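# Move red foam blocks from desks into tote

## Task

Take every red foam block found on any desk in the room and place it inside the tote near the door, fully within the rim and not overhanging it. No other object may end up in or resting on the tote, nothing new may be left lying on the floor, and the cartons must still stand upright on their desks. The robot must not tip over or finish leaning, which counts as failure. Blocks kept in place only by the robot do not count, so release them and move the robot away at the end.

## Robot and tools

ROBOT. A Hello Robot Stretch 3 with a single arm: a two-wheeled base (0.33 m long, 0.34 m wide), a lift that rides up a mast, and a telescoping arm that reaches out to the robot's right side. On the arm's end is a wrist (yaw, pitch, roll) with a two-finger gripper. The gripper cannot be moved forward by the arm, so drive the base for that. Turning in place pivots about the point between the drive wheels, 0.05 m behind the front edge. Stowed (arm in, wrist folded), the wrist pokes out at most 0.06 m past the right side and a spin covers a 0.28 m radius circle; an unfolded, level gripper reaches outside that circle. Pan and tilt of the head move both head_camera and nav_camera; wrist_camera rides on the gripper.

FRAMES. Base frame: origin on the floor midway between the drive wheels, x ahead, y to the left, z up. Odometry frame: where the base frame was when the scene began. hand_pose is reported in the base frame at the point where closed fingertips meet; with all wrist joints at zero its x axis is up, y runs back along the arm toward the mast, z toward the robot's rear.

execute_actions. Arguments: actions, a list holding one action or nothing (empty just reports state and pictures); cameras, a list of names from head_camera, nav_camera, wrist_camera, all (omitted, null or ["all"] returns every camera, [] returns none). An action may contain:
- base: exactly one command, each a relative offset from where the base last reported itself. translate_m: straight travel in metres, positive forward, -1 to 1. rotate_rad: spin in place in radians, positive is counter-clockwise seen from above (left), -3.2 to 3.2. No sideways motion.
- joints: a single object keyed by joint name, each value an absolute target (not an offset). lift_m 0 to 1.1 m (arm height on the mast, tolerance 0.004); arm_m 0 to 0.52 m (extension, 0.004); wrist_yaw_rad -1.345 to 4.42 (0 aligns the gripper with the arm, positive swings it toward the front, 3.0 folds it over the base; 0.02); wrist_pitch_rad -1.57 to 0.451 (0 level, negative tips fingertips down; 0.05); wrist_roll_rad -2.911 to 2.911 (0 has fingers side by side and level; 0.02); gripper_m -0.089 to 0.179 (larger is wider; actual fingertip gap is about 0.007 less near closed, 0.025 less fully open, zero under 0.007; 0.004); head_pan_rad -3.953 to 1.73 (0 ahead, positive left, -1.57 looks along the arm); head_tilt_rad -1.53 to 0.419 (0 level, negative down).
- contact_limits: {"arm_m": n}, n a motor effort percentage from 1 to 100; the arm motion halts (contact_stop) when effort reaches it (negative sense when retracting). Too small stops at once; it also limits holding force until the next action.
Motions in one action start together. Joints or base left out may keep driving toward an earlier target unseen. Any unknown key or out-of-range number rejects the whole call with no motion. An action runs at most 15 s. Once a result reports a stop, the remaining motion calls in the same reply are skipped.

wait: seconds, 0 to 10; commands nothing and returns state and pictures. zoom_image: camera plus region [x0, y0, x1, y1] in pixels of that camera's last full image, top-left origin, at most 504 by 504. finished_scene: scene, the integer number of the current scene; irreversible, and its result reveals the next task. Before that, the goal must hold on its own.

RESULT LINES. joint_positions: current joint values. base_status and joint_status: how each motion ended (done; off_target = resting short and possibly still pushing; contact_stop, time_out, torque_fault = target dropped). For the base, done only means the wheels turned the commanded amount, slipping included. on_its_own: things not commanded this call; "held at" is a held target, not a position, and an effort outside its rest range hints at pushing or carrying. motor_effort: percent of maximum, positive toward higher joint values, peak of the last action in brackets; readings carry fixed bias and noise; positive wheel effort pushes forward. lidar_m: 12 distances in metres from the base origin, 30° sectors starting straight ahead and going counter-clockwise (4th left, 7th behind, 10th right), at a plane 0.17 m above the floor, range 0.15 to 12, "-" for nothing; it sees table legs not tops, misses glass and thin legs, and the robot's own parts can hide sectors 5, 6, 9, 10. wrist_depth_mm and head_depth_mm: 7x7 grids of median depth in mm (45–1000 and 280–4000), read from the top-left; the head grid follows the sideways head image. base_odometry: wheel-count pose, heading -3.142 to 3.142, positive left. turned_by_wheels and turned_by_imu: rotation since the last result. base_tilt: degrees of forward and right lean, with a few degrees of fixed bias. contact_limits line: limit in force, default, maximum. pictures: camera order of the images. Camera calibration gives pinhole/fisheye intrinsics and a base-to-camera transform, slightly off per scene.

BEHAVIOUR AND CAUTIONS. Arm and lift halt and go slack after pressing firmly on something; a slack lift may sag under load or keep pressing, and closing fingers on a surface lifts it. Base, wrist and head have no such stop and keep shoving. Long hard strain makes a wrist servo go limp for 10 s (torque_fault). To grasp, command gripper_m below the object's width; to let go, open at least 0.02 beyond where the fingers made contact; the reading never confirms a hold, and over-squeezing triggers a force reduction that can let things slip. Fold or unfold the wrist only with lift_m between 0.32 and 0.95, pitch -0.4 and roll near 0; once folded, the lift may go down to 0.25. With yaw below -0.4, keep pitch at -0.5 or lower. Full base speed needs lift_m under 0.30, arm_m under 0.03 and yaw above 2.54; otherwise it is slowed. Tipping risks: pushing into something rigid with the gripper above about 0.45 m (worse with raised contact limits or a second push), driving while gripping or pressing on something fixed, and snagging furniture, especially reversing. If base_tilt shows a lean, undo the last motion in small steps, free the gripper, and lower lift_m to about 0.2. Avoid drops, slips, slams and hard hits, and never knock objects to the floor. The robot keeps its last command while you think.

Each tool is called as name(argument=value, ...) on one line, values as JSON.

## Session

I'll start by getting the state and images.

execute_actions(actions=[])

Scene clock: 0.00 s.
base_odometry: x=+0.000 y=+0.000 heading=+0.000 (m, m, rad; odometry frame)
turned_by_wheels: +0.000 (rad since the last result)
turned_by_imu: +0.000 (rad since the last result)
base_tilt: forward=+1.6 right=-1.2 (deg)
lidar_m: 1.87 2.05 1.32 1.63 1.77 1.99 2.43 2.19 2.16 1.83 2.02 2.07
head_depth_mm: 1464 2246 2265 2198 1582 2154 2127 / 1481 2285 2294 2241 1595 2187 2170 / 1502 2323 2314 2288 2274 2221 2219 / 1516 2374 2360 2328 2306 2249 2199 / 1750 2418 2397 2337 2326 2303 2252 / 1765 2463 2418 2409 2378 2372 2321 / 1786 2489 2484 2439 2435 2384 2315
base_status: not commanded
joint_positions: lift_m=+0.423 arm_m=+0.000 wrist_yaw_rad=+2.844 wrist_pitch_rad=-0.536 wrist_roll_rad=-0.007 gripper_m=+0.037 head_pan_rad=+0.012 head_tilt_rad=-0.020
joint_status: not commanded
motor_effort: left_wheel=+0 right_wheel=+0 lift_m=+21 arm_m=+0 wrist_yaw_rad=+0 wrist_pitch_rad=+4 wrist_roll_rad=+0 gripper_m=+0 head_pan_rad=+0 head_tilt_rad=+2 (%)
hand_pose: x=+0.0398 y=+0.0535 z=+0.4105 quat_wxyz=(+0.286, +0.699, +0.085, +0.649) (m; base frame)
wrist_depth_mm: - - - - - - - / - - - - - - - / - - - - - 996 953 / - 926 885 860 825 808 792 / 777 - 732 737 713 682 658 / 663 - 652 613 602 594 580 / 579 563 - 539 532 523 515
pictures: head_camera (sideways: a quarter turn clockwise sets it upright), nav_camera (sideways: a quarter turn counterclockwise sets it upright), wrist_camera
Images, in order (width x height): head_camera 896x504, nav_camera 672x504, wrist_camera 644x364.

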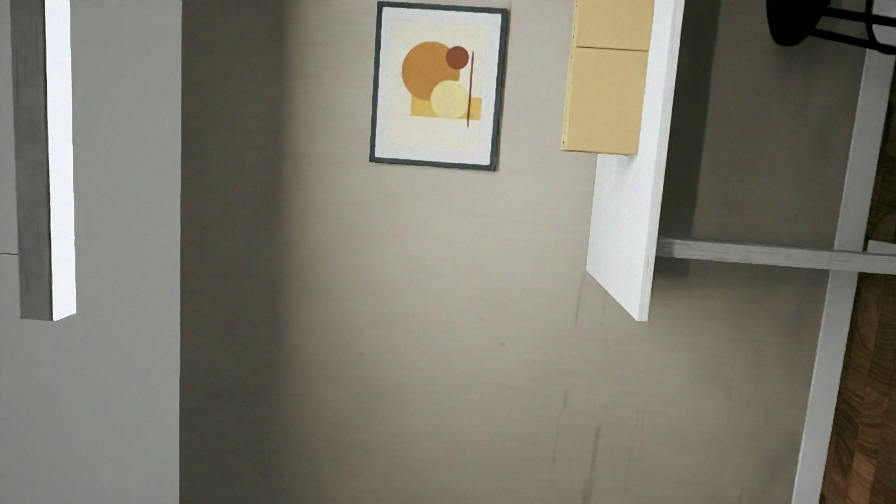

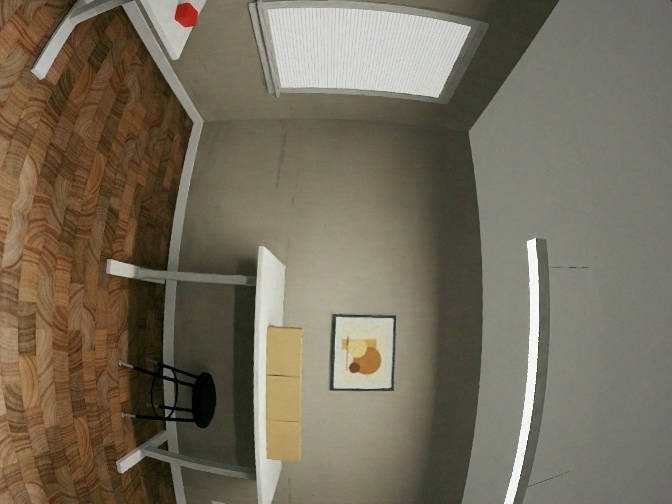

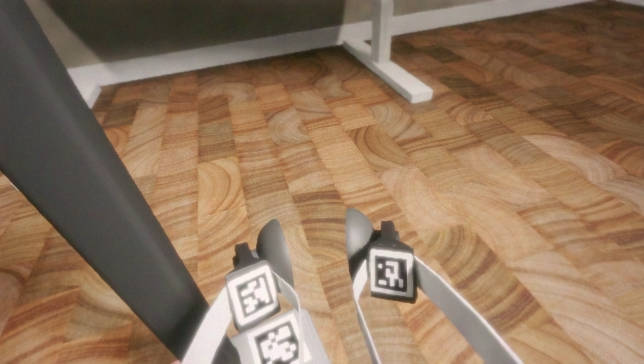

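execute_actions(actions=[{"joints": {"head_pan_rad": 1.0, "head_tilt_rad": -0.5}}], cameras=["head_camera", "nav_camera"])

execute_actions(actions=[{"joints": {"head_pan_rad": 1.73, "head_tilt_rad": -0.5}}], cameras=["head_camera", "nav_camera"])

Scene clock: 2.10 s.
base_odometry: x=+0.000 y=+0.000 heading=+0.000 (m, m, rad; odometry frame)
turned_by_wheels: +0.000 (rad since the last result)
turned_by_imu: +0.000 (rad since the last result)
base_tilt: forward=+1.7 right=-1.1 (deg)
lidar_m: 1.87 2.05 1.33 1.63 1.77 1.99 2.43 2.19 2.16 1.83 2.02 2.07
head_depth_mm: 1696 1857 2039 2305 2280 1731 1399 / 1620 1754 1950 2121 2156 1714 1384 / 1549 1684 1845 1444 2051 1694 1368 / 1485 1604 1754 1147 1588 1635 1355 / 1433 1536 1671 1091 1127 1670 1357 / 1375 1476 1594 1031 1053 1653 1344 / 1324 1418 1531 990 999 1637 1325
base_status: not commanded
joint_positions: lift_m=+0.423 arm_m=+0.000 wrist_yaw_rad=+2.844 wrist_pitch_rad=-0.536 wrist_roll_rad=-0.007 gripper_m=+0.037 head_pan_rad=+0.993 head_tilt_rad=-0.494
joint_status: all done
motor_effort: left_wheel=-1(0) right_wheel=+0(0) lift_m=+21(21) arm_m=+0(0) wrist_yaw_rad=-1(0) wrist_pitch_rad=+4(4) wrist_roll_rad=+0(0) gripper_m=+0(1) head_pan_rad=+4(46) head_tilt_rad=-4(39) (%)
hand_pose: x=+0.0398 y=+0.0535 z=+0.4105 quat_wxyz=(+0.286, +0.699, +0.085, +0.649) (m; base frame)
wrist_depth_mm: - - - - - - - / - - - - - - - / - - - - - 991 969 / - 921 893 843 809 821 766 / 790 - 743 724 714 686 661 / 662 - 668 616 602 595 588 / 577 567 - 533 533 522 515
pictures: head_camera (sideways: a quarter turn clockwise sets it upright), nav_camera (sideways: a quarter turn counterclockwise sets it upright)
camera_calibration (this result's frames):
head_camera: T_world_to_cam=[[-0.166997, -0.396972, -0.90251, 1.19719], [-0.873088, 0.484814, -0.0516941, 0.0776078], [0.458071, 0.779338, -0.427554, 0.516117], [0, 0, 0, 1]] pos_world=[0.031267, 0.0353943, 1.30515]
nav_camera: T_world_to_cam=[[0.213069, 0.425616, 0.879462, -1.10703], [0.873396, -0.486428, 0.0238075, 0.0156533], [0.437927, 0.763046, -0.475374, 0.570832], [0, 0, 0, 1]] pos_world=[-0.0277804, 0.0432136, 1.24458]
Images, in order (width x height): head_camera 896x504, nav_camera 672x504.

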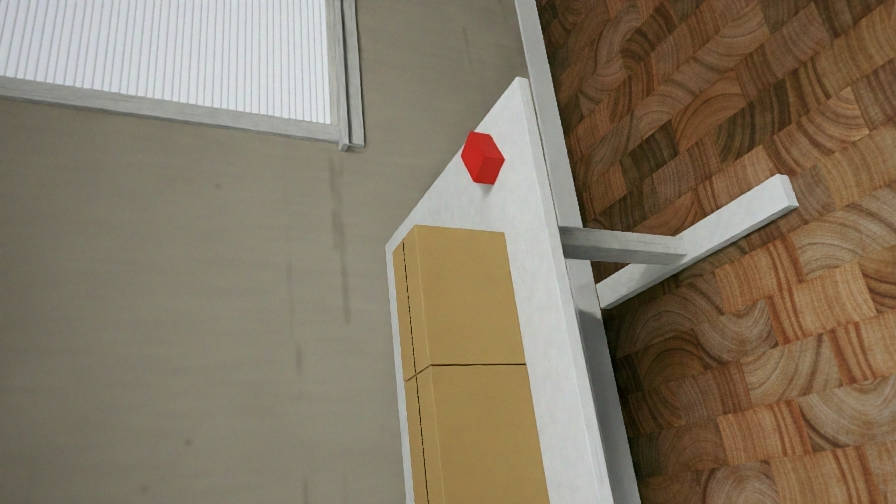

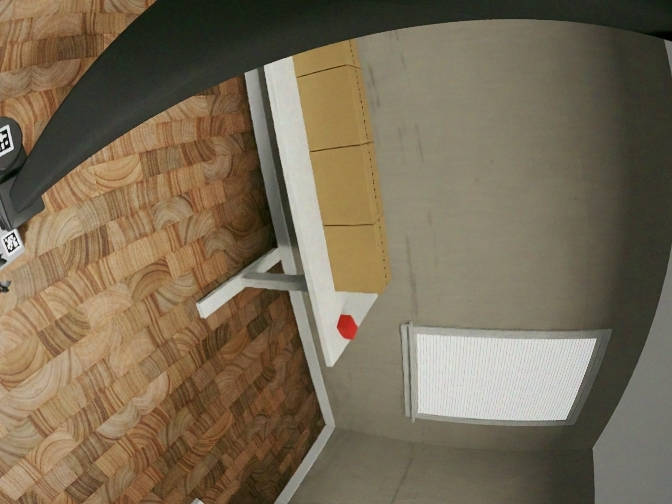

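Scene clock: 3.07 s.
base_odometry: x=+0.000 y=+0.000 heading=+0.000 (m, m, rad; odometry frame)
turned_by_wheels: +0.000 (rad since the last result)
turned_by_imu: +0.000 (rad since the last result)
base_tilt: forward=+1.7 right=-1.1 (deg)
lidar_m: 1.86 2.05 1.33 1.63 1.77 1.99 2.43 2.19 2.17 1.83 2.02 2.07
head_depth_mm: 1314 1399 1509 1028 977 1737 1395 / 1361 1456 1559 1018 1012 1719 1388 / 1403 1501 1609 1048 1053 1687 1371 / 1452 1554 1672 1074 1104 1688 1359 / 1490 1611 1750 1105 1601 1662 1351 / 1545 1679 1818 1292 1900 1607 1340 / - - - - - - -
base_status: not commanded
joint_positions: lift_m=+0.423 arm_m=+0.000 wrist_yaw_rad=+2.844 wrist_pitch_rad=-0.536 wrist_roll_rad=-0.007 gripper_m=+0.037 head_pan_rad=+1.723 head_tilt_rad=-0.494
joint_status: all done
motor_effort: left_wheel=+0(0) right_wheel=+0(0) lift_m=+21(21) arm_m=-1(1) wrist_yaw_rad=-1(0) wrist_pitch_rad=+4(4) wrist_roll_rad=+0(0) gripper_m=-1(0) head_pan_rad=+4(47) head_tilt_rad=-3(3) (%)
hand_pose: x=+0.0398 y=+0.0535 z=+0.4105 quat_wxyz=(+0.286, +0.699, +0.085, +0.649) (m; base frame)
wrist_depth_mm: - - - - - - - / - - - - - - - / - - - - - 995 966 / - 921 870 881 827 805 787 / 791 - 752 713 700 688 668 / 659 - 660 622 598 593 588 / 577 570 - 540 528 513 508
pictures: head_camera (sideways: a quarter turn clockwise sets it upright), nav_camera (sideways: a quarter turn counterclockwise sets it upright)
camera_calibration (this result's frames):
head_camera: T_world_to_cam=[[0.140303, -0.407296, -0.902455, 1.19524], [-0.973911, -0.220968, -0.0516848, 0.0782107], [-0.178363, 0.886162, -0.427673, 0.520153], [0, 0, 0, 1]] pos_world=[0.0012505, 0.0431585, 1.30515]
nav_camera: T_world_to_cam=[[-0.125073, 0.459362, 0.879399, -1.10489], [0.975217, 0.219968, 0.0237983, 0.0150441], [-0.182507, 0.860582, -0.47549, 0.574767], [0, 0, 0, 1]] pos_world=[-0.0479634, 0.00960061, 1.24457]
Images, in order (width x height): head_camera 896x504, nav_camera 672x504.

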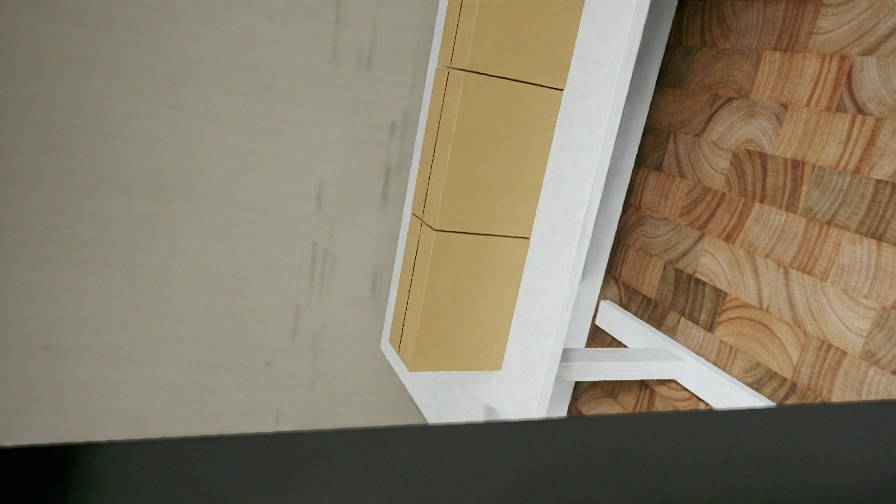

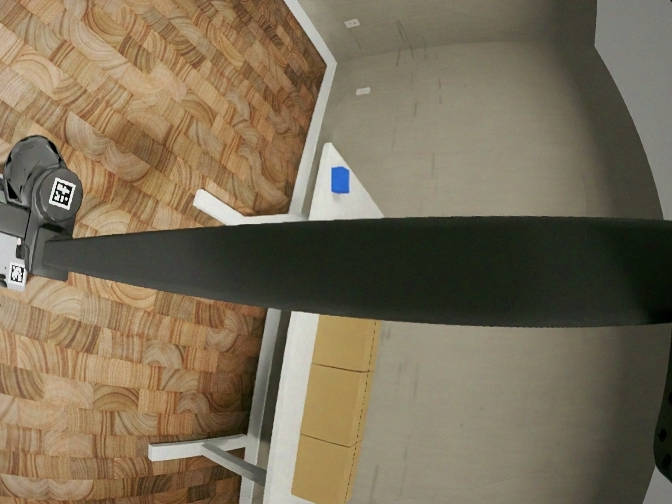

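execute_actions(actions=[{"joints": {"head_pan_rad": -0.6, "head_tilt_rad": -0.5}}], cameras=["head_camera", "nav_camera"])

execute_actions(actions=[{"joints": {"head_pan_rad": -1.6, "head_tilt_rad": -0.5}}], cameras=["head_camera", "nav_camera"])

execute_actions(actions=[{"joints": {"head_pan_rad": -2.6, "head_tilt_rad": -0.5}}], cameras=["head_camera", "nav_camera"])

execute_actions(actions=[{"joints": {"head_pan_rad": -3.6, "head_tilt_rad": -0.5}}], cameras=["head_camera", "nav_camera"])

Scene clock: 6.37 s.
base_odometry: x=+0.000 y=+0.000 heading=+0.000 (m, m, rad; odometry frame)
turned_by_wheels: +0.000 (rad since the last result)
turned_by_imu: -0.001 (rad since the last result)
base_tilt: forward=+1.7 right=-1.1 (deg)
lidar_m: 1.87 2.06 1.33 1.63 1.77 2.00 2.43 2.19 2.17 1.83 2.02 2.06
head_depth_mm: 2501 2718 2896 2919 2288 1722 1394 / 2369 2570 2830 3041 2239 1712 1385 / 2249 2449 2658 2872 2198 1695 1374 / 2155 2318 2166 2662 2185 1680 1359 / 2093 2191 1729 2599 2158 1665 1349 / 1984 2106 1640 2485 2052 1657 1343 / 1911 1992 1584 2378 2137 1628 1335
base_status: not commanded
joint_positions: lift_m=+0.423 arm_m=+0.000 wrist_yaw_rad=+2.844 wrist_pitch_rad=-0.536 wrist_roll_rad=-0.007 gripper_m=+0.037 head_pan_rad=-0.593 head_tilt_rad=-0.494
joint_status: all done
motor_effort: left_wheel=+0(0) right_wheel=+0(0) lift_m=+21(21) arm_m=+0(0) wrist_yaw_rad=+0(0) wrist_pitch_rad=+4(4) wrist_roll_rad=+0(0) gripper_m=+0(0) head_pan_rad=-4(47) head_tilt_rad=-4(6) (%)
hand_pose: x=+0.0398 y=+0.0535 z=+0.4105 quat_wxyz=(+0.286, +0.699, +0.085, +0.649) (m; base frame)
wrist_depth_mm: - - - - - - - / - - - - - - - / - - - - - 980 957 / - 911 891 866 838 789 808 / 784 - 754 716 720 685 663 / 666 - 654 610 598 588 573 / 582 566 - 544 533 514 520
pictures: head_camera (sideways: a quarter turn clockwise sets it upright), nav_camera (sideways: a quarter turn counterclockwise sets it upright)
camera_calibration (this result's frames):
head_camera: T_world_to_cam=[[-0.394705, 0.172984, -0.902377, 1.1984], [0.497607, 0.865862, -0.0516718, 0.0692175], [0.772396, -0.469424, -0.427838, 0.514568], [0, 0, 0, 1]] pos_world=[0.0411207, -0.0256861, 1.30514]
nav_camera: T_world_to_cam=[[0.422661, -0.219468, 0.879313, -1.10812], [-0.499232, -0.866142, 0.0237856, 0.0240549], [0.75639, -0.449034, -0.47565, 0.569248], [0, 0, 0, 1]] pos_world=[0.049793, 0.0332503, 1.24457]
Images, in order (width x height): head_camera 896x504, nav_camera 672x504.

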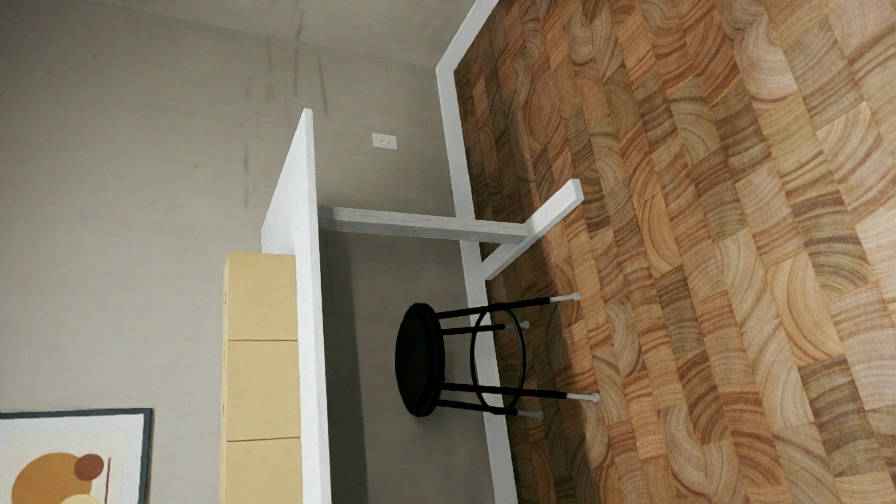

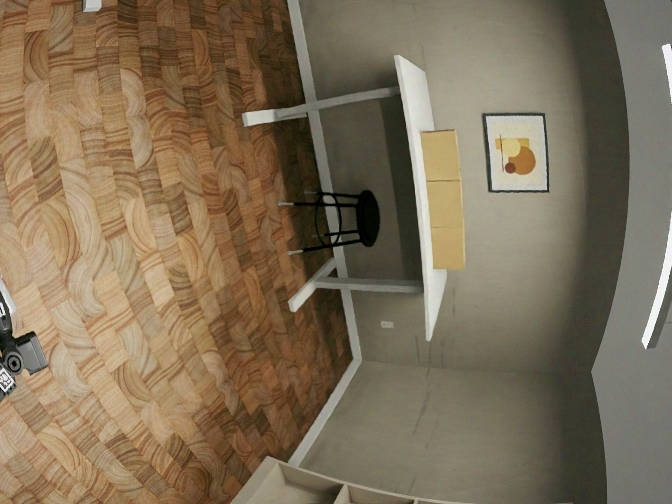

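Scene clock: 7.47 s.
base_odometry: x=+0.000 y=+0.000 heading=+0.000 (m, m, rad; odometry frame)
turned_by_wheels: +0.000 (rad since the last result)
turned_by_imu: +0.000 (rad since the last result)
base_tilt: forward=+1.7 right=-1.1 (deg)
lidar_m: 1.87 2.05 1.33 1.63 1.77 2.00 2.43 2.20 2.17 1.83 2.02 2.07
head_depth_mm: 1757 1879 2027 2202 2267 1711 1385 / 1783 1908 2054 2254 2247 1718 1389 / 1747 1914 2056 2249 2144 1692 1375 / 1795 1910 2087 2278 2119 1682 1365 / 1831 1945 2119 2307 2166 1666 1348 / 1840 1959 2130 2332 2146 1656 1340 / 1874 2034 2217 2452 2111 1642 1330
base_status: not commanded
joint_positions: lift_m=+0.423 arm_m=+0.000 wrist_yaw_rad=+2.844 wrist_pitch_rad=-0.536 wrist_roll_rad=-0.007 gripper_m=+0.037 head_pan_rad=-1.593 head_tilt_rad=-0.494
joint_status: all done
motor_effort: left_wheel=+0(0) right_wheel=+0(0) lift_m=+21(21) arm_m=+0(0) wrist_yaw_rad=+1(0) wrist_pitch_rad=+5(4) wrist_roll_rad=+0(0) gripper_m=-1(0) head_pan_rad=-4(43) head_tilt_rad=-3(4) (%)
hand_pose: x=+0.0398 y=+0.0535 z=+0.4105 quat_wxyz=(+0.286, +0.699, +0.085, +0.649) (m; base frame)
wrist_depth_mm: - - - - - - - / - - - - - - - / - - - - - 979 958 / - 928 897 869 843 807 798 / 790 - 740 724 713 679 676 / 656 - 655 609 590 602 583 / 569 574 - 540 534 517 508
pictures: head_camera (sideways: a quarter turn clockwise sets it upright), nav_camera (sideways: a quarter turn counterclockwise sets it upright)
camera_calibration (this result's frames):
head_camera: T_world_to_cam=[[-0.0676959, 0.425614, -0.902369, 1.1964], [0.997456, 0.0491005, -0.0516705, 0.0661667], [0.0223152, -0.903572, -0.427855, 0.519166], [0, 0, 0, 1]] pos_world=[0.0034074, -0.0433472, 1.30514]
nav_camera: T_world_to_cam=[[0.0436849, -0.474253, 0.879304, -1.10579], [-0.99857, -0.0478834, 0.0237842, 0.0271026], [0.0308243, -0.879085, -0.475667, 0.573696], [0, 0, 0, 1]] pos_world=[0.0576865, -0.0188004, 1.24457]
Images, in order (width x height): head_camera 896x504, nav_camera 672x504.

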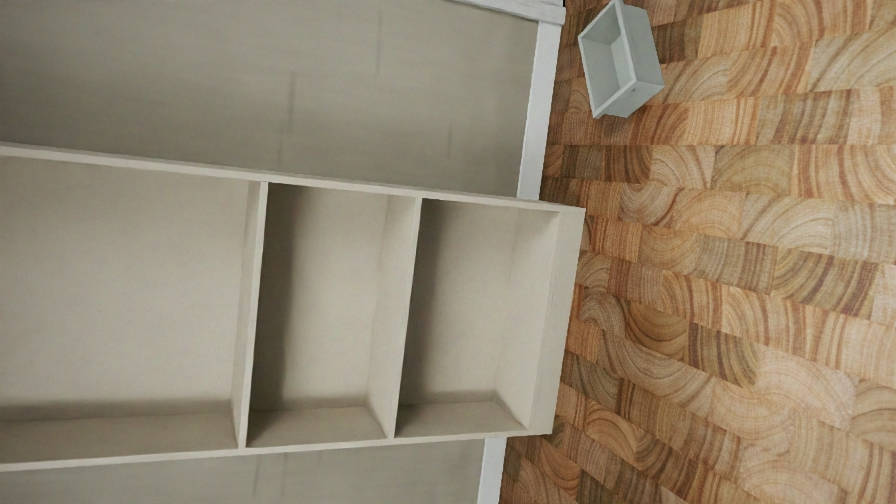

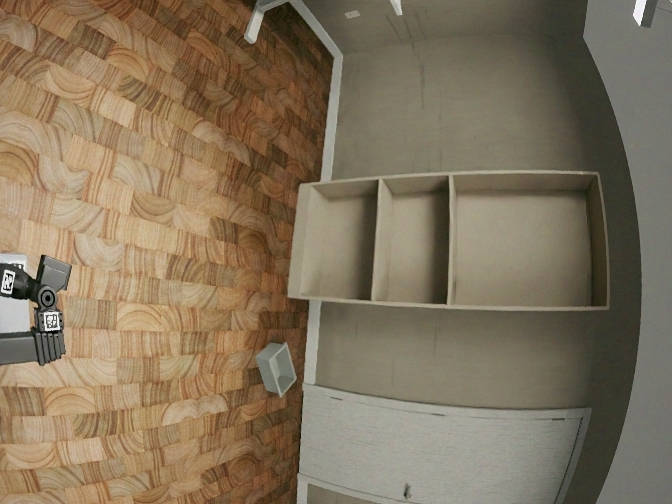

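Scene clock: 8.57 s.
base_odometry: x=+0.000 y=+0.000 heading=+0.000 (m, m, rad; odometry frame)
turned_by_wheels: +0.000 (rad since the last result)
turned_by_imu: +0.000 (rad since the last result)
base_tilt: forward=+1.7 right=-1.1 (deg)
lidar_m: 1.87 2.05 1.33 1.63 1.78 1.99 2.44 2.19 2.17 1.83 2.03 2.06
head_depth_mm: 2199 2331 2380 2582 2260 1721 1384 / 2370 2506 2585 2732 2245 1709 1374 / 2543 2736 2878 3056 2217 1694 1375 / 2686 2926 3132 3139 2196 1673 1357 / 2467 2659 2902 2973 2173 1664 1359 / 2243 2418 2601 2718 2133 1649 1335 / 2055 2176 2334 2516 2111 1631 1327
base_status: not commanded
joint_positions: lift_m=+0.423 arm_m=+0.000 wrist_yaw_rad=+2.844 wrist_pitch_rad=-0.536 wrist_roll_rad=-0.007 gripper_m=+0.037 head_pan_rad=-2.593 head_tilt_rad=-0.494
joint_status: all done
motor_effort: left_wheel=+0(0) right_wheel=+0(0) lift_m=+21(21) arm_m=+0(0) wrist_yaw_rad=-1(0) wrist_pitch_rad=+4(4) wrist_roll_rad=+0(0) gripper_m=-1(0) head_pan_rad=-3(44) head_tilt_rad=-4(5) (%)
hand_pose: x=+0.0398 y=+0.0535 z=+0.4105 quat_wxyz=(+0.286, +0.699, +0.085, +0.649) (m; base frame)
wrist_depth_mm: - - - - - - - / - - - - - - - / - - - - - 954 931 / - 906 888 865 850 812 789 / 789 - 754 727 705 687 666 / 669 - 654 612 595 583 577 / 580 557 - 537 535 520 509
pictures: head_camera (sideways: a quarter turn clockwise sets it upright), nav_camera (sideways: a quarter turn counterclockwise sets it upright)
camera_calibration (this result's frames):
head_camera: T_world_to_cam=[[0.321575, 0.286928, -0.902365, 1.19401], [0.580243, -0.812803, -0.0516697, 0.0687107], [-0.74827, -0.506975, -0.427865, 0.523879], [0, 0, 0, 1]] pos_world=[-0.0318303, -0.0211547, 1.30514]
nav_camera: T_world_to_cam=[[-0.375476, -0.293004, 0.879299, -1.10323], [-0.57982, 0.814398, 0.0237835, 0.0245492], [-0.723068, -0.500905, -0.475676, 0.578307], [0, 0, 0, 1]] pos_world=[0.0181527, -0.0535661, 1.24457]
Images, in order (width x height): head_camera 896x504, nav_camera 672x504.

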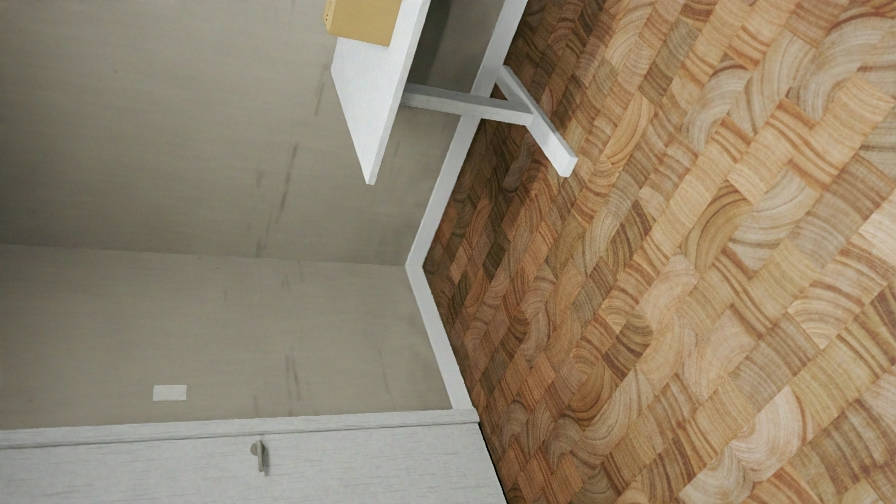

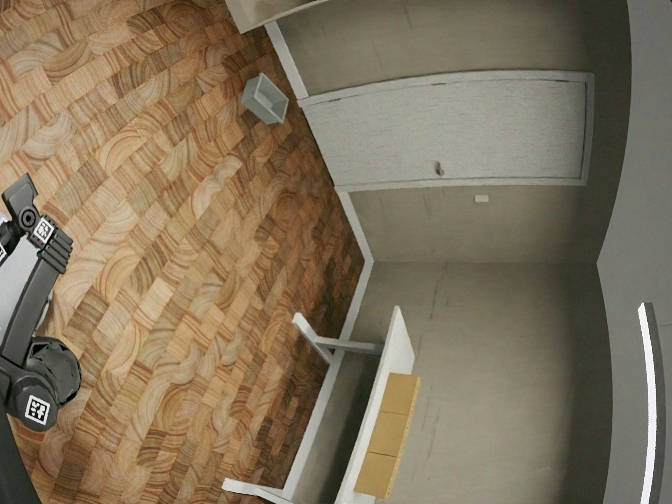

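Scene clock: 9.67 s.
base_odometry: x=+0.000 y=+0.000 heading=+0.000 (m, m, rad; odometry frame)
turned_by_wheels: +0.000 (rad since the last result)
turned_by_imu: +0.000 (rad since the last result)
base_tilt: forward=+1.7 right=-1.1 (deg)
lidar_m: 1.87 2.06 1.33 1.63 1.77 2.00 2.44 2.19 2.17 1.83 2.02 2.07
head_depth_mm: 2347 2498 2656 2694 2260 1718 1387 / 2289 2460 2689 2885 2258 1704 1381 / 2204 2381 2608 2827 2207 1686 1373 / 2138 2313 2506 2748 2174 1680 1354 / 2076 2229 2364 2622 2166 1659 1348 / 2032 2191 2283 2573 2146 1641 1339 / 1984 2132 1731 2498 2119 1627 1328
base_status: not commanded
joint_positions: lift_m=+0.423 arm_m=+0.000 wrist_yaw_rad=+2.844 wrist_pitch_rad=-0.536 wrist_roll_rad=-0.007 gripper_m=+0.037 head_pan_rad=-3.593 head_tilt_rad=-0.494
joint_status: all done
motor_effort: left_wheel=+0(0) right_wheel=+0(0) lift_m=+21(21) arm_m=+0(0) wrist_yaw_rad=+0(0) wrist_pitch_rad=+4(4) wrist_roll_rad=+0(0) gripper_m=+1(0) head_pan_rad=-4(47) head_tilt_rad=-3(4) (%)
hand_pose: x=+0.0398 y=+0.0535 z=+0.4105 quat_wxyz=(+0.286, +0.699, +0.085, +0.649) (m; base frame)
wrist_depth_mm: - - - - - - - / - - - - - - - / - - - - - - 973 / - 918 887 861 836 804 786 / 788 - 741 730 729 686 669 / 663 - 657 616 597 593 578 / 570 568 - 542 530 520 514
pictures: head_camera (sideways: a quarter turn clockwise sets it upright), nav_camera (sideways: a quarter turn counterclockwise sets it upright)
camera_calibration (this result's frames):
head_camera: T_world_to_cam=[[0.415195, -0.115571, -0.902361, 1.19344], [-0.370443, -0.927417, -0.0516691, 0.0745092], [-0.830894, 0.355726, -0.427872, 0.524392], [0, 0, 0, 1]] pos_world=[-0.0321949, 0.0204873, 1.30514]
nav_camera: T_world_to_cam=[[-0.449431, 0.157645, 0.879295, -1.10277], [0.372014, 0.927923, 0.023783, 0.0187437], [-0.812169, 0.337799, -0.475683, 0.578859], [0, 0, 0, 1]] pos_world=[-0.0324618, -0.0390841, 1.24457]
Images, in order (width x height): head_camera 896x504, nav_camera 672x504.

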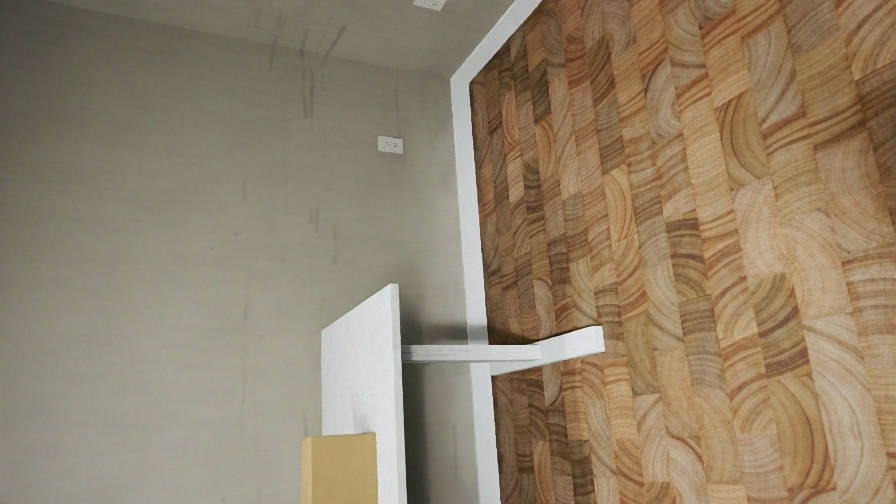

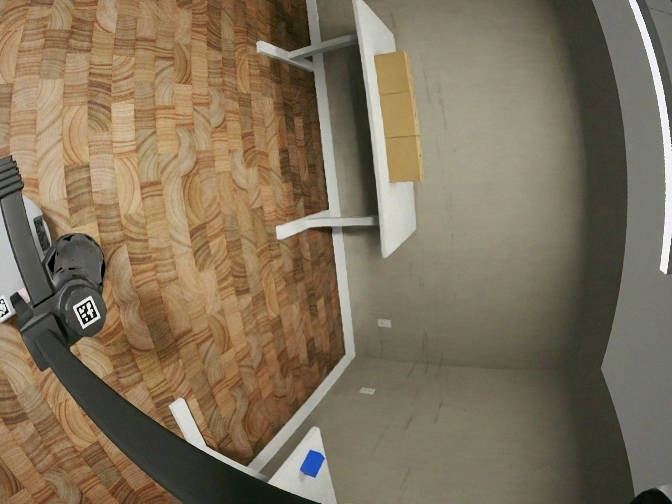

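execute_actions(actions=[{"joints": {"lift_m": 0.27, "wrist_yaw_rad": 3.0, "wrist_pitch_rad": -0.4, "head_pan_rad": 0.0, "head_tilt_rad": -0.6}}], cameras=["head_camera"])

execute_actions(actions=[{"base": {"translate_m": 1.0}}], cameras=["head_camera", "nav_camera"])

Scene clock: 32.53 s.
base_odometry: x=+0.000 y=+0.000 heading=+0.000 (m, m, rad; odometry frame)
turned_by_wheels: +0.000 (rad since the last result)
turned_by_imu: -0.001 (rad since the last result)
base_tilt: forward=+1.6 right=-1.1 (deg)
lidar_m: 1.86 2.05 1.33 1.63 1.78 1.99 2.43 2.19 2.17 1.83 2.03 2.06
head_depth_mm: 1879 1527 2248 2406 1997 1582 1290 / 1904 1563 2314 2480 1975 1565 1288 / 1964 2076 2371 2531 1954 1552 1286 / 1990 2106 2390 2486 1942 1541 1281 / 2024 2216 2435 2572 1919 1529 1274 / 2065 2255 2498 2540 1906 1509 1265 / 2091 2293 2559 2516 1875 1505 1251
base_status: not commanded
joint_positions: lift_m=+0.271 arm_m=+0.000 wrist_yaw_rad=+2.998 wrist_pitch_rad=-0.419 wrist_roll_rad=-0.007 gripper_m=+0.037 head_pan_rad=-0.007 head_tilt_rad=-0.593
joint_status: all done
motor_effort: left_wheel=+0(0) right_wheel=+0(0) lift_m=+7(23) arm_m=+0(0) wrist_yaw_rad=+2(3) wrist_pitch_rad=+6(7) wrist_roll_rad=+0(0) gripper_m=-1(0) head_pan_rad=+4(47) head_tilt_rad=-4(17) (%)
hand_pose: x=+0.0108 y=+0.0767 z=+0.2833 quat_wxyz=(+0.196, +0.698, +0.098, +0.682) (m; base frame)
wrist_depth_mm: - - - - - - - / - - - - - - - / - - - 975 942 879 834 / 863 - 784 749 716 682 653 / 666 639 645 601 587 554 543 / 545 529 - 524 473 467 453 / 461 477 - - 414 406 394
pictures: head_camera (sideways: a quarter turn clockwise sets it upright)
camera_calibration (this result's frames):
head_camera: T_world_to_cam=[[-0.511408, -0.0733317, -0.856203, 1.13889], [-0.0685375, 0.996659, -0.0444241, 0.0632291], [0.8566, 0.0359632, -0.514725, 0.627112], [0, 0, 0, 1]] pos_world=[0.0495847, -0.00205437, 1.30072]
Images, in order (width x height): head_camera 896x504.

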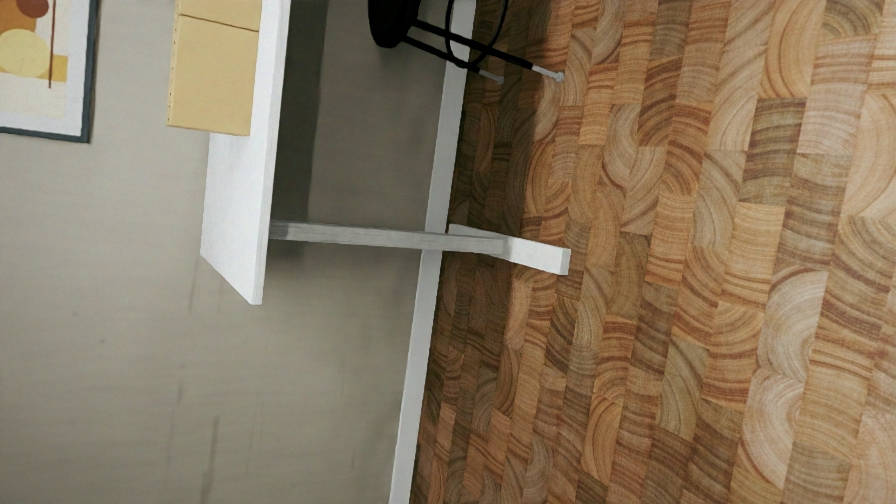

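Scene clock: 37.63 s.
base_odometry: x=+1.000 y=+0.000 heading=+0.000 (m, m, rad; odometry frame)
turned_by_wheels: +0.000 (rad since the last result)
turned_by_imu: -0.004 (rad since the last result)
base_tilt: forward=+1.7 right=-1.1 (deg)
lidar_m: 0.85 1.45 1.52 1.11 1.62 1.91 3.17 2.86 2.17 1.99 1.07 0.88
head_depth_mm: 1052 1163 1050 690 602 1569 1297 / 1079 1187 1105 716 1616 1557 1294 / 1102 1199 1088 706 1655 1553 1280 / 1119 1226 1071 699 1090 1450 1270 / 1139 1251 1340 689 1720 1521 1266 / 1164 1268 1411 1498 1760 1515 1261 / 1179 1294 1440 1604 1761 1504 1251
base_status: done
joint_positions: lift_m=+0.271 arm_m=+0.000 wrist_yaw_rad=+2.999 wrist_pitch_rad=-0.418 wrist_roll_rad=-0.007 gripper_m=+0.037 head_pan_rad=-0.007 head_tilt_rad=-0.594
joint_status: not commanded
motor_effort: left_wheel=+0(7) right_wheel=-1(5) lift_m=+7(7) arm_m=+0(0) wrist_yaw_rad=+1(2) wrist_pitch_rad=+6(6) wrist_roll_rad=+0(0) gripper_m=+0(1) head_pan_rad=+4(4) head_tilt_rad=-4(3) (%)
hand_pose: x=+0.0107 y=+0.0768 z=+0.2833 quat_wxyz=(+0.196, +0.698, +0.098, +0.682) (m; base frame)
wrist_depth_mm: - - - - - - - / - - - - - - - / - - - 976 937 886 849 / 853 - 773 748 702 687 660 / 659 650 644 604 593 551 539 / 551 528 - 526 475 470 455 / 463 479 - - 417 402 398
pictures: head_camera (sideways: a quarter turn clockwise sets it upright), nav_camera (sideways: a quarter turn counterclockwise sets it upright)
camera_calibration (this result's frames):
head_camera: T_world_to_cam=[[-0.512293, -0.073453, -0.855664, 1.13819], [-0.068833, 0.996642, -0.0443441, 0.0631267], [0.856048, 0.0361807, -0.515629, 0.628291], [0, 0, 0, 1]] pos_world=[0.0495839, -0.00204351, 1.30067]
nav_camera: T_world_to_cam=[[0.558746, 0.0501913, 0.827818, -1.0418], [0.064862, -0.997754, 0.0167152, 0.0298214], [0.826798, 0.0443544, -0.560747, 0.679538], [0, 0, 0, 1]] pos_world=[0.0183239, 0.0519029, 1.24297]
Images, in order (width x height): head_camera 896x504, nav_camera 672x504.

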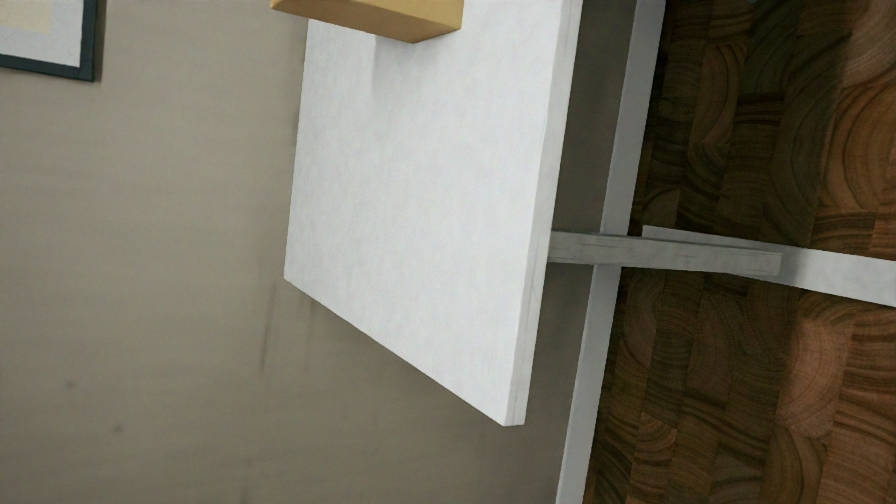

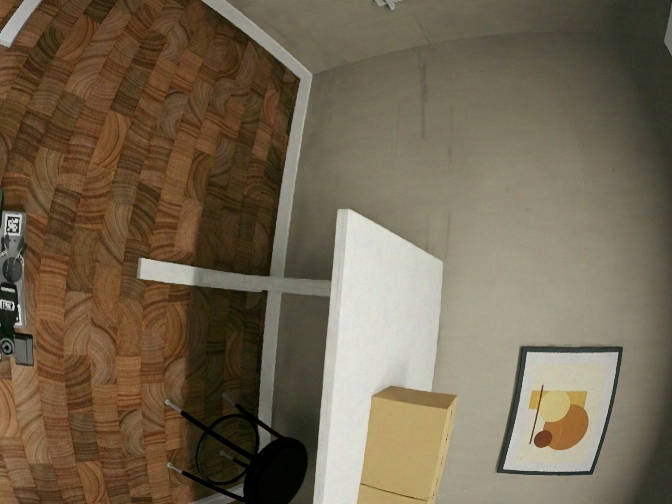

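execute_actions(actions=[{"base": {"rotate_rad": 0.82}}], cameras=["nav_camera"])

execute_actions(actions=[{"base": {"translate_m": 1.0}, "joints": {"head_pan_rad": -1.9, "head_tilt_rad": -0.35}}], cameras=["head_camera", "nav_camera"])

Scene clock: 46.27 s.
base_odometry: x=+1.000 y=+0.000 heading=+0.820 (m, m, rad; odometry frame)
turned_by_wheels: +0.820 (rad since the last result)
turned_by_imu: +0.833 (rad since the last result)
base_tilt: forward=+1.6 right=-1.1 (deg)
lidar_m: 1.60 1.50 1.11 1.91 3.45 3.18 2.17 1.99 1.43 0.88 0.85 1.36
head_depth_mm: 1429 1511 1593 1688 1790 1568 1296 / 1587 1693 1792 1921 1902 1562 1296 / 1588 1752 1941 2153 1953 1547 1281 / 1491 1635 1831 2048 1930 1546 1275 / 1396 1531 1691 1900 1900 1525 1270 / 1320 1436 1564 1743 1832 1512 1256 / 1250 1354 1467 1627 1761 1509 1253
base_status: done
joint_positions: lift_m=+0.271 arm_m=+0.000 wrist_yaw_rad=+2.999 wrist_pitch_rad=-0.418 wrist_roll_rad=-0.007 gripper_m=+0.037 head_pan_rad=-0.007 head_tilt_rad=-0.594
joint_status: not commanded
motor_effort: left_wheel=-2(7) right_wheel=+2(9) lift_m=+7(7) arm_m=+0(0) wrist_yaw_rad=+2(1) wrist_pitch_rad=+6(6) wrist_roll_rad=+0(0) gripper_m=+0(0) head_pan_rad=+5(4) head_tilt_rad=-4(4) (%)
hand_pose: x=+0.0107 y=+0.0768 z=+0.2834 quat_wxyz=(+0.196, +0.698, +0.098, +0.682) (m; base frame)
wrist_depth_mm: - - - - - - - / - - - - - - - / - - - - 890 883 848 / 852 - 787 742 709 681 658 / 669 642 644 602 590 563 543 / 548 531 - 526 474 468 452 / 464 472 - - 417 403 395
pictures: nav_camera (sideways: a quarter turn counterclockwise sets it upright)
camera_calibration (this result's frames):
nav_camera: T_world_to_cam=[[0.558746, 0.0501988, 0.827818, -1.04179], [0.0648755, -0.997753, 0.0167152, 0.0298213], [0.826798, 0.0443656, -0.560747, 0.679538], [0, 0, 0, 1]] pos_world=[0.0183232, 0.0519031, 1.24297]
Images, in order (width x height): nav_camera 672x504.

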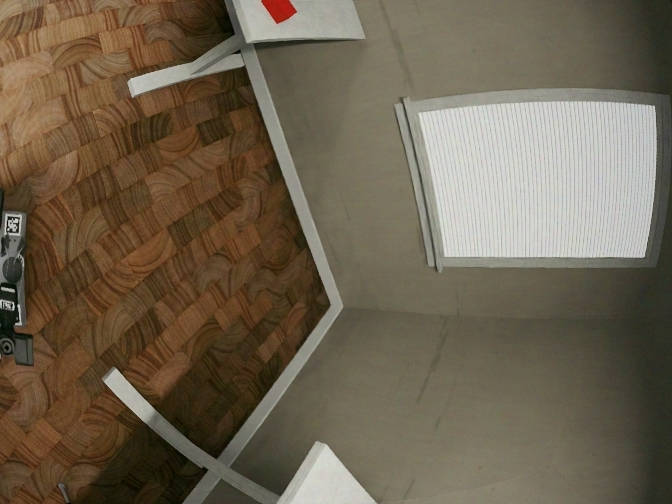

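Scene clock: 51.37 s.
base_odometry: x=+1.682 y=+0.731 heading=+0.820 (m, m, rad; odometry frame)
turned_by_wheels: +0.000 (rad since the last result)
turned_by_imu: -0.004 (rad since the last result)
base_tilt: forward=+1.7 right=-1.2 (deg)
lidar_m: 0.71 0.67 0.68 0.87 0.98 3.62 3.18 1.33 0.76 0.81 0.75 0.77
head_depth_mm: 1626 1811 2041 1351 789 1788 1559 / 1329 1448 1642 1313 774 834 1414 / 1139 1224 1362 1281 811 1744 1394 / 1001 1072 1174 1189 899 1503 1498 / 911 965 1028 1071 1138 1272 1381 / 819 866 915 969 1026 1108 1189 / 746 783 824 871 917 973 1035
base_status: done
joint_positions: lift_m=+0.271 arm_m=+0.000 wrist_yaw_rad=+2.999 wrist_pitch_rad=-0.418 wrist_roll_rad=-0.007 gripper_m=+0.037 head_pan_rad=-1.893 head_tilt_rad=-0.359
joint_status: all done
motor_effort: left_wheel=-1(5) right_wheel=+2(8) lift_m=+7(8) arm_m=+0(0) wrist_yaw_rad=+1(1) wrist_pitch_rad=+6(6) wrist_roll_rad=+0(0) gripper_m=+0(1) head_pan_rad=-3(45) head_tilt_rad=+6(31) (%)
hand_pose: x=+0.0107 y=+0.0768 z=+0.2834 quat_wxyz=(+0.196, +0.698, +0.098, +0.682) (m; base frame)
wrist_depth_mm: - - - 857 696 594 508 / - - - 923 759 625 541 / - - - 948 805 667 580 / 811 804 785 754 717 664 602 / 671 645 647 603 592 559 536 / 551 529 - 521 474 470 457 / 464 479 - - 413 406 397
pictures: head_camera (sideways: a quarter turn clockwise sets it upright), nav_camera (sideways: a quarter turn counterclockwise sets it upright)
camera_calibration (this result's frames):
head_camera: T_world_to_cam=[[0.0216389, 0.308158, -0.951089, 1.25944], [0.964983, -0.255186, -0.0607266, 0.0781647], [-0.261418, -0.916471, -0.302889, 0.358269], [0, 0, 0, 1]] pos_world=[-0.00902252, -0.0398168, 1.3111]
nav_camera: T_world_to_cam=[[-0.059796, -0.350037, 0.934825, -1.1776], [-0.966874, 0.25312, 0.0329324, 0.0149944], [-0.248151, -0.901889, -0.353577, 0.416523], [0, 0, 0, 1]] pos_world=[0.0474421, -0.040342, 1.24763]
Images, in order (width x height): head_camera 896x504, nav_camera 672x504.

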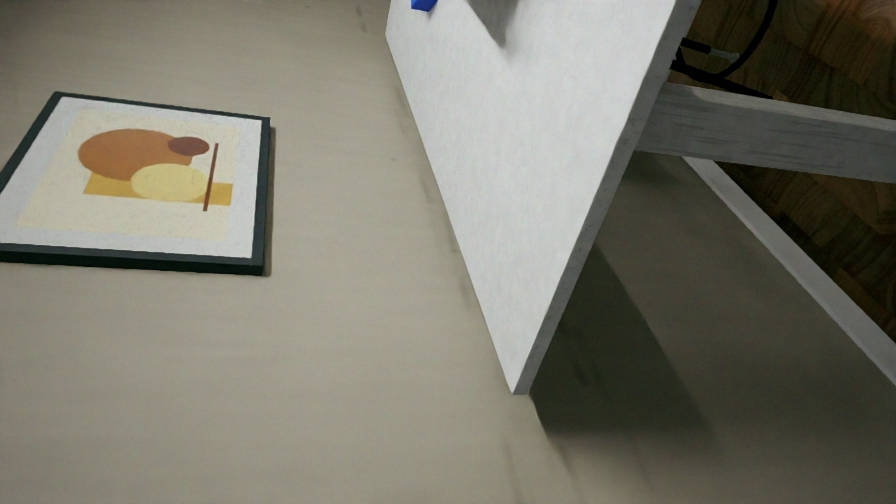

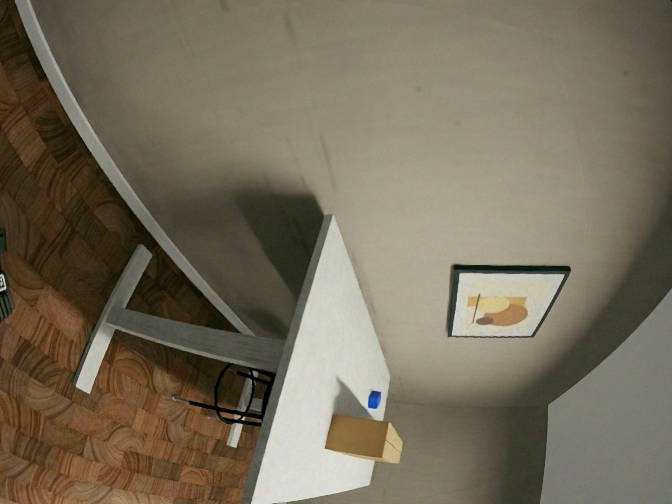

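execute_actions(actions=[{"base": {"translate_m": 0.36}, "joints": {"head_pan_rad": -2.45, "head_tilt_rad": -0.3}}], cameras=["head_camera", "nav_camera"])

Scene clock: 55.00 s.
base_odometry: x=+1.928 y=+0.994 heading=+0.820 (m, m, rad; odometry frame)
turned_by_wheels: +0.000 (rad since the last result)
turned_by_imu: -0.002 (rad since the last result)
base_tilt: forward=+1.7 right=-1.1 (deg)
lidar_m: 0.40 0.37 0.38 0.48 1.07 3.91 3.56 1.01 0.86 0.58 0.55 0.56
head_depth_mm: 2971 3068 3211 3334 2664 2161 1643 / 2981 3116 3249 1447 1074 2138 1630 / 2977 3128 3233 1249 1748 2111 1606 / 3046 3173 3333 1495 1054 1135 1491 / 2116 2287 2486 1454 2448 1979 1534 / 1443 1498 1646 1418 1741 1869 1563 / 1092 1142 1220 1219 1277 1410 1444
base_status: done
joint_positions: lift_m=+0.271 arm_m=+0.000 wrist_yaw_rad=+2.999 wrist_pitch_rad=-0.418 wrist_roll_rad=-0.007 gripper_m=+0.037 head_pan_rad=-2.443 head_tilt_rad=-0.309
joint_status: all done
motor_effort: left_wheel=-1(6) right_wheel=+1(8) lift_m=+7(7) arm_m=+0(0) wrist_yaw_rad=+1(1) wrist_pitch_rad=+6(6) wrist_roll_rad=+0(0) gripper_m=-1(1) head_pan_rad=-3(40) head_tilt_rad=+6(14) (%)
hand_pose: x=+0.0107 y=+0.0768 z=+0.2834 quat_wxyz=(+0.196, +0.698, +0.098, +0.682) (m; base frame)
wrist_depth_mm: - 771 623 488 398 338 292 / - - 707 535 427 360 309 / - - 777 594 467 389 328 / 885 782 767 650 511 417 350 / 664 640 650 598 530 443 374 / 538 524 - 522 476 453 390 / 462 476 - - 415 404 391
pictures: head_camera (sideways: a quarter turn clockwise sets it upright), nav_camera (sideways: a quarter turn counterclockwise sets it upright)
camera_calibration (this result's frames):
head_camera: T_world_to_cam=[[0.142848, 0.220542, -0.96486, 1.27669], [0.686781, -0.724057, -0.0638227, 0.0838965], [-0.712689, -0.653531, -0.254894, 0.298556], [0, 0, 0, 1]] pos_world=[-0.0272135, -0.0257032, 1.31328]
nav_camera: T_world_to_cam=[[-0.197843, -0.236774, 0.951208, -1.19815], [-0.690536, 0.722392, 0.0361912, 0.00906385], [-0.695714, -0.649683, -0.306421, 0.357883], [0, 0, 0, 1]] pos_world=[0.0181969, -0.0577276, 1.24902]
Images, in order (width x height): head_camera 896x504, nav_camera 672x504.

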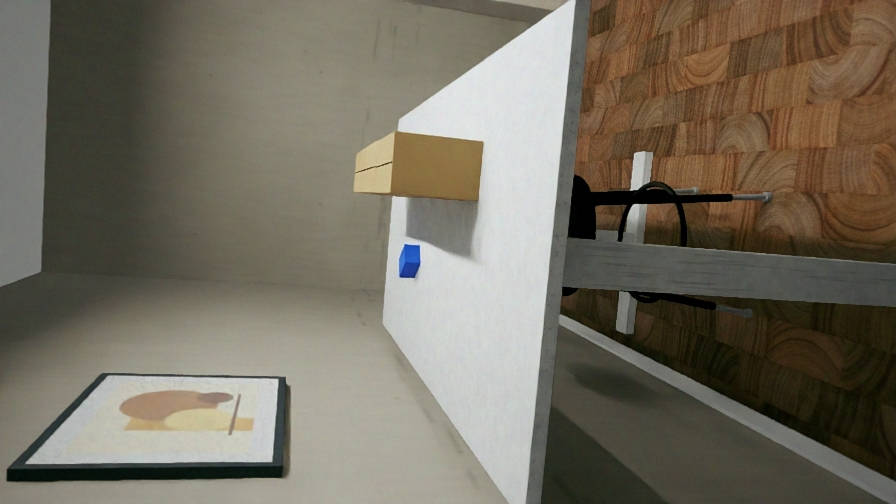

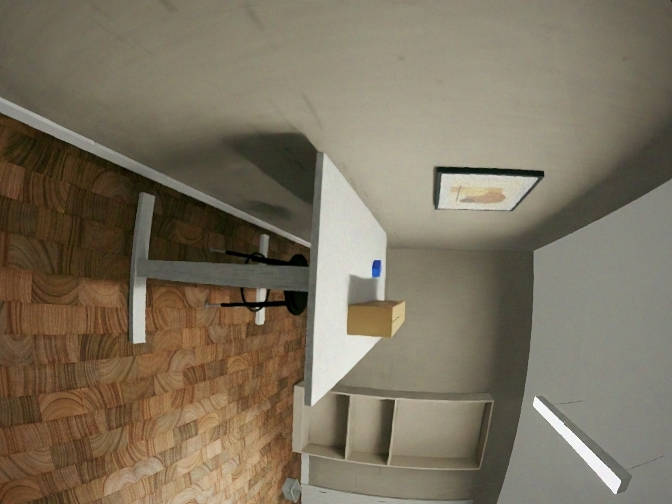

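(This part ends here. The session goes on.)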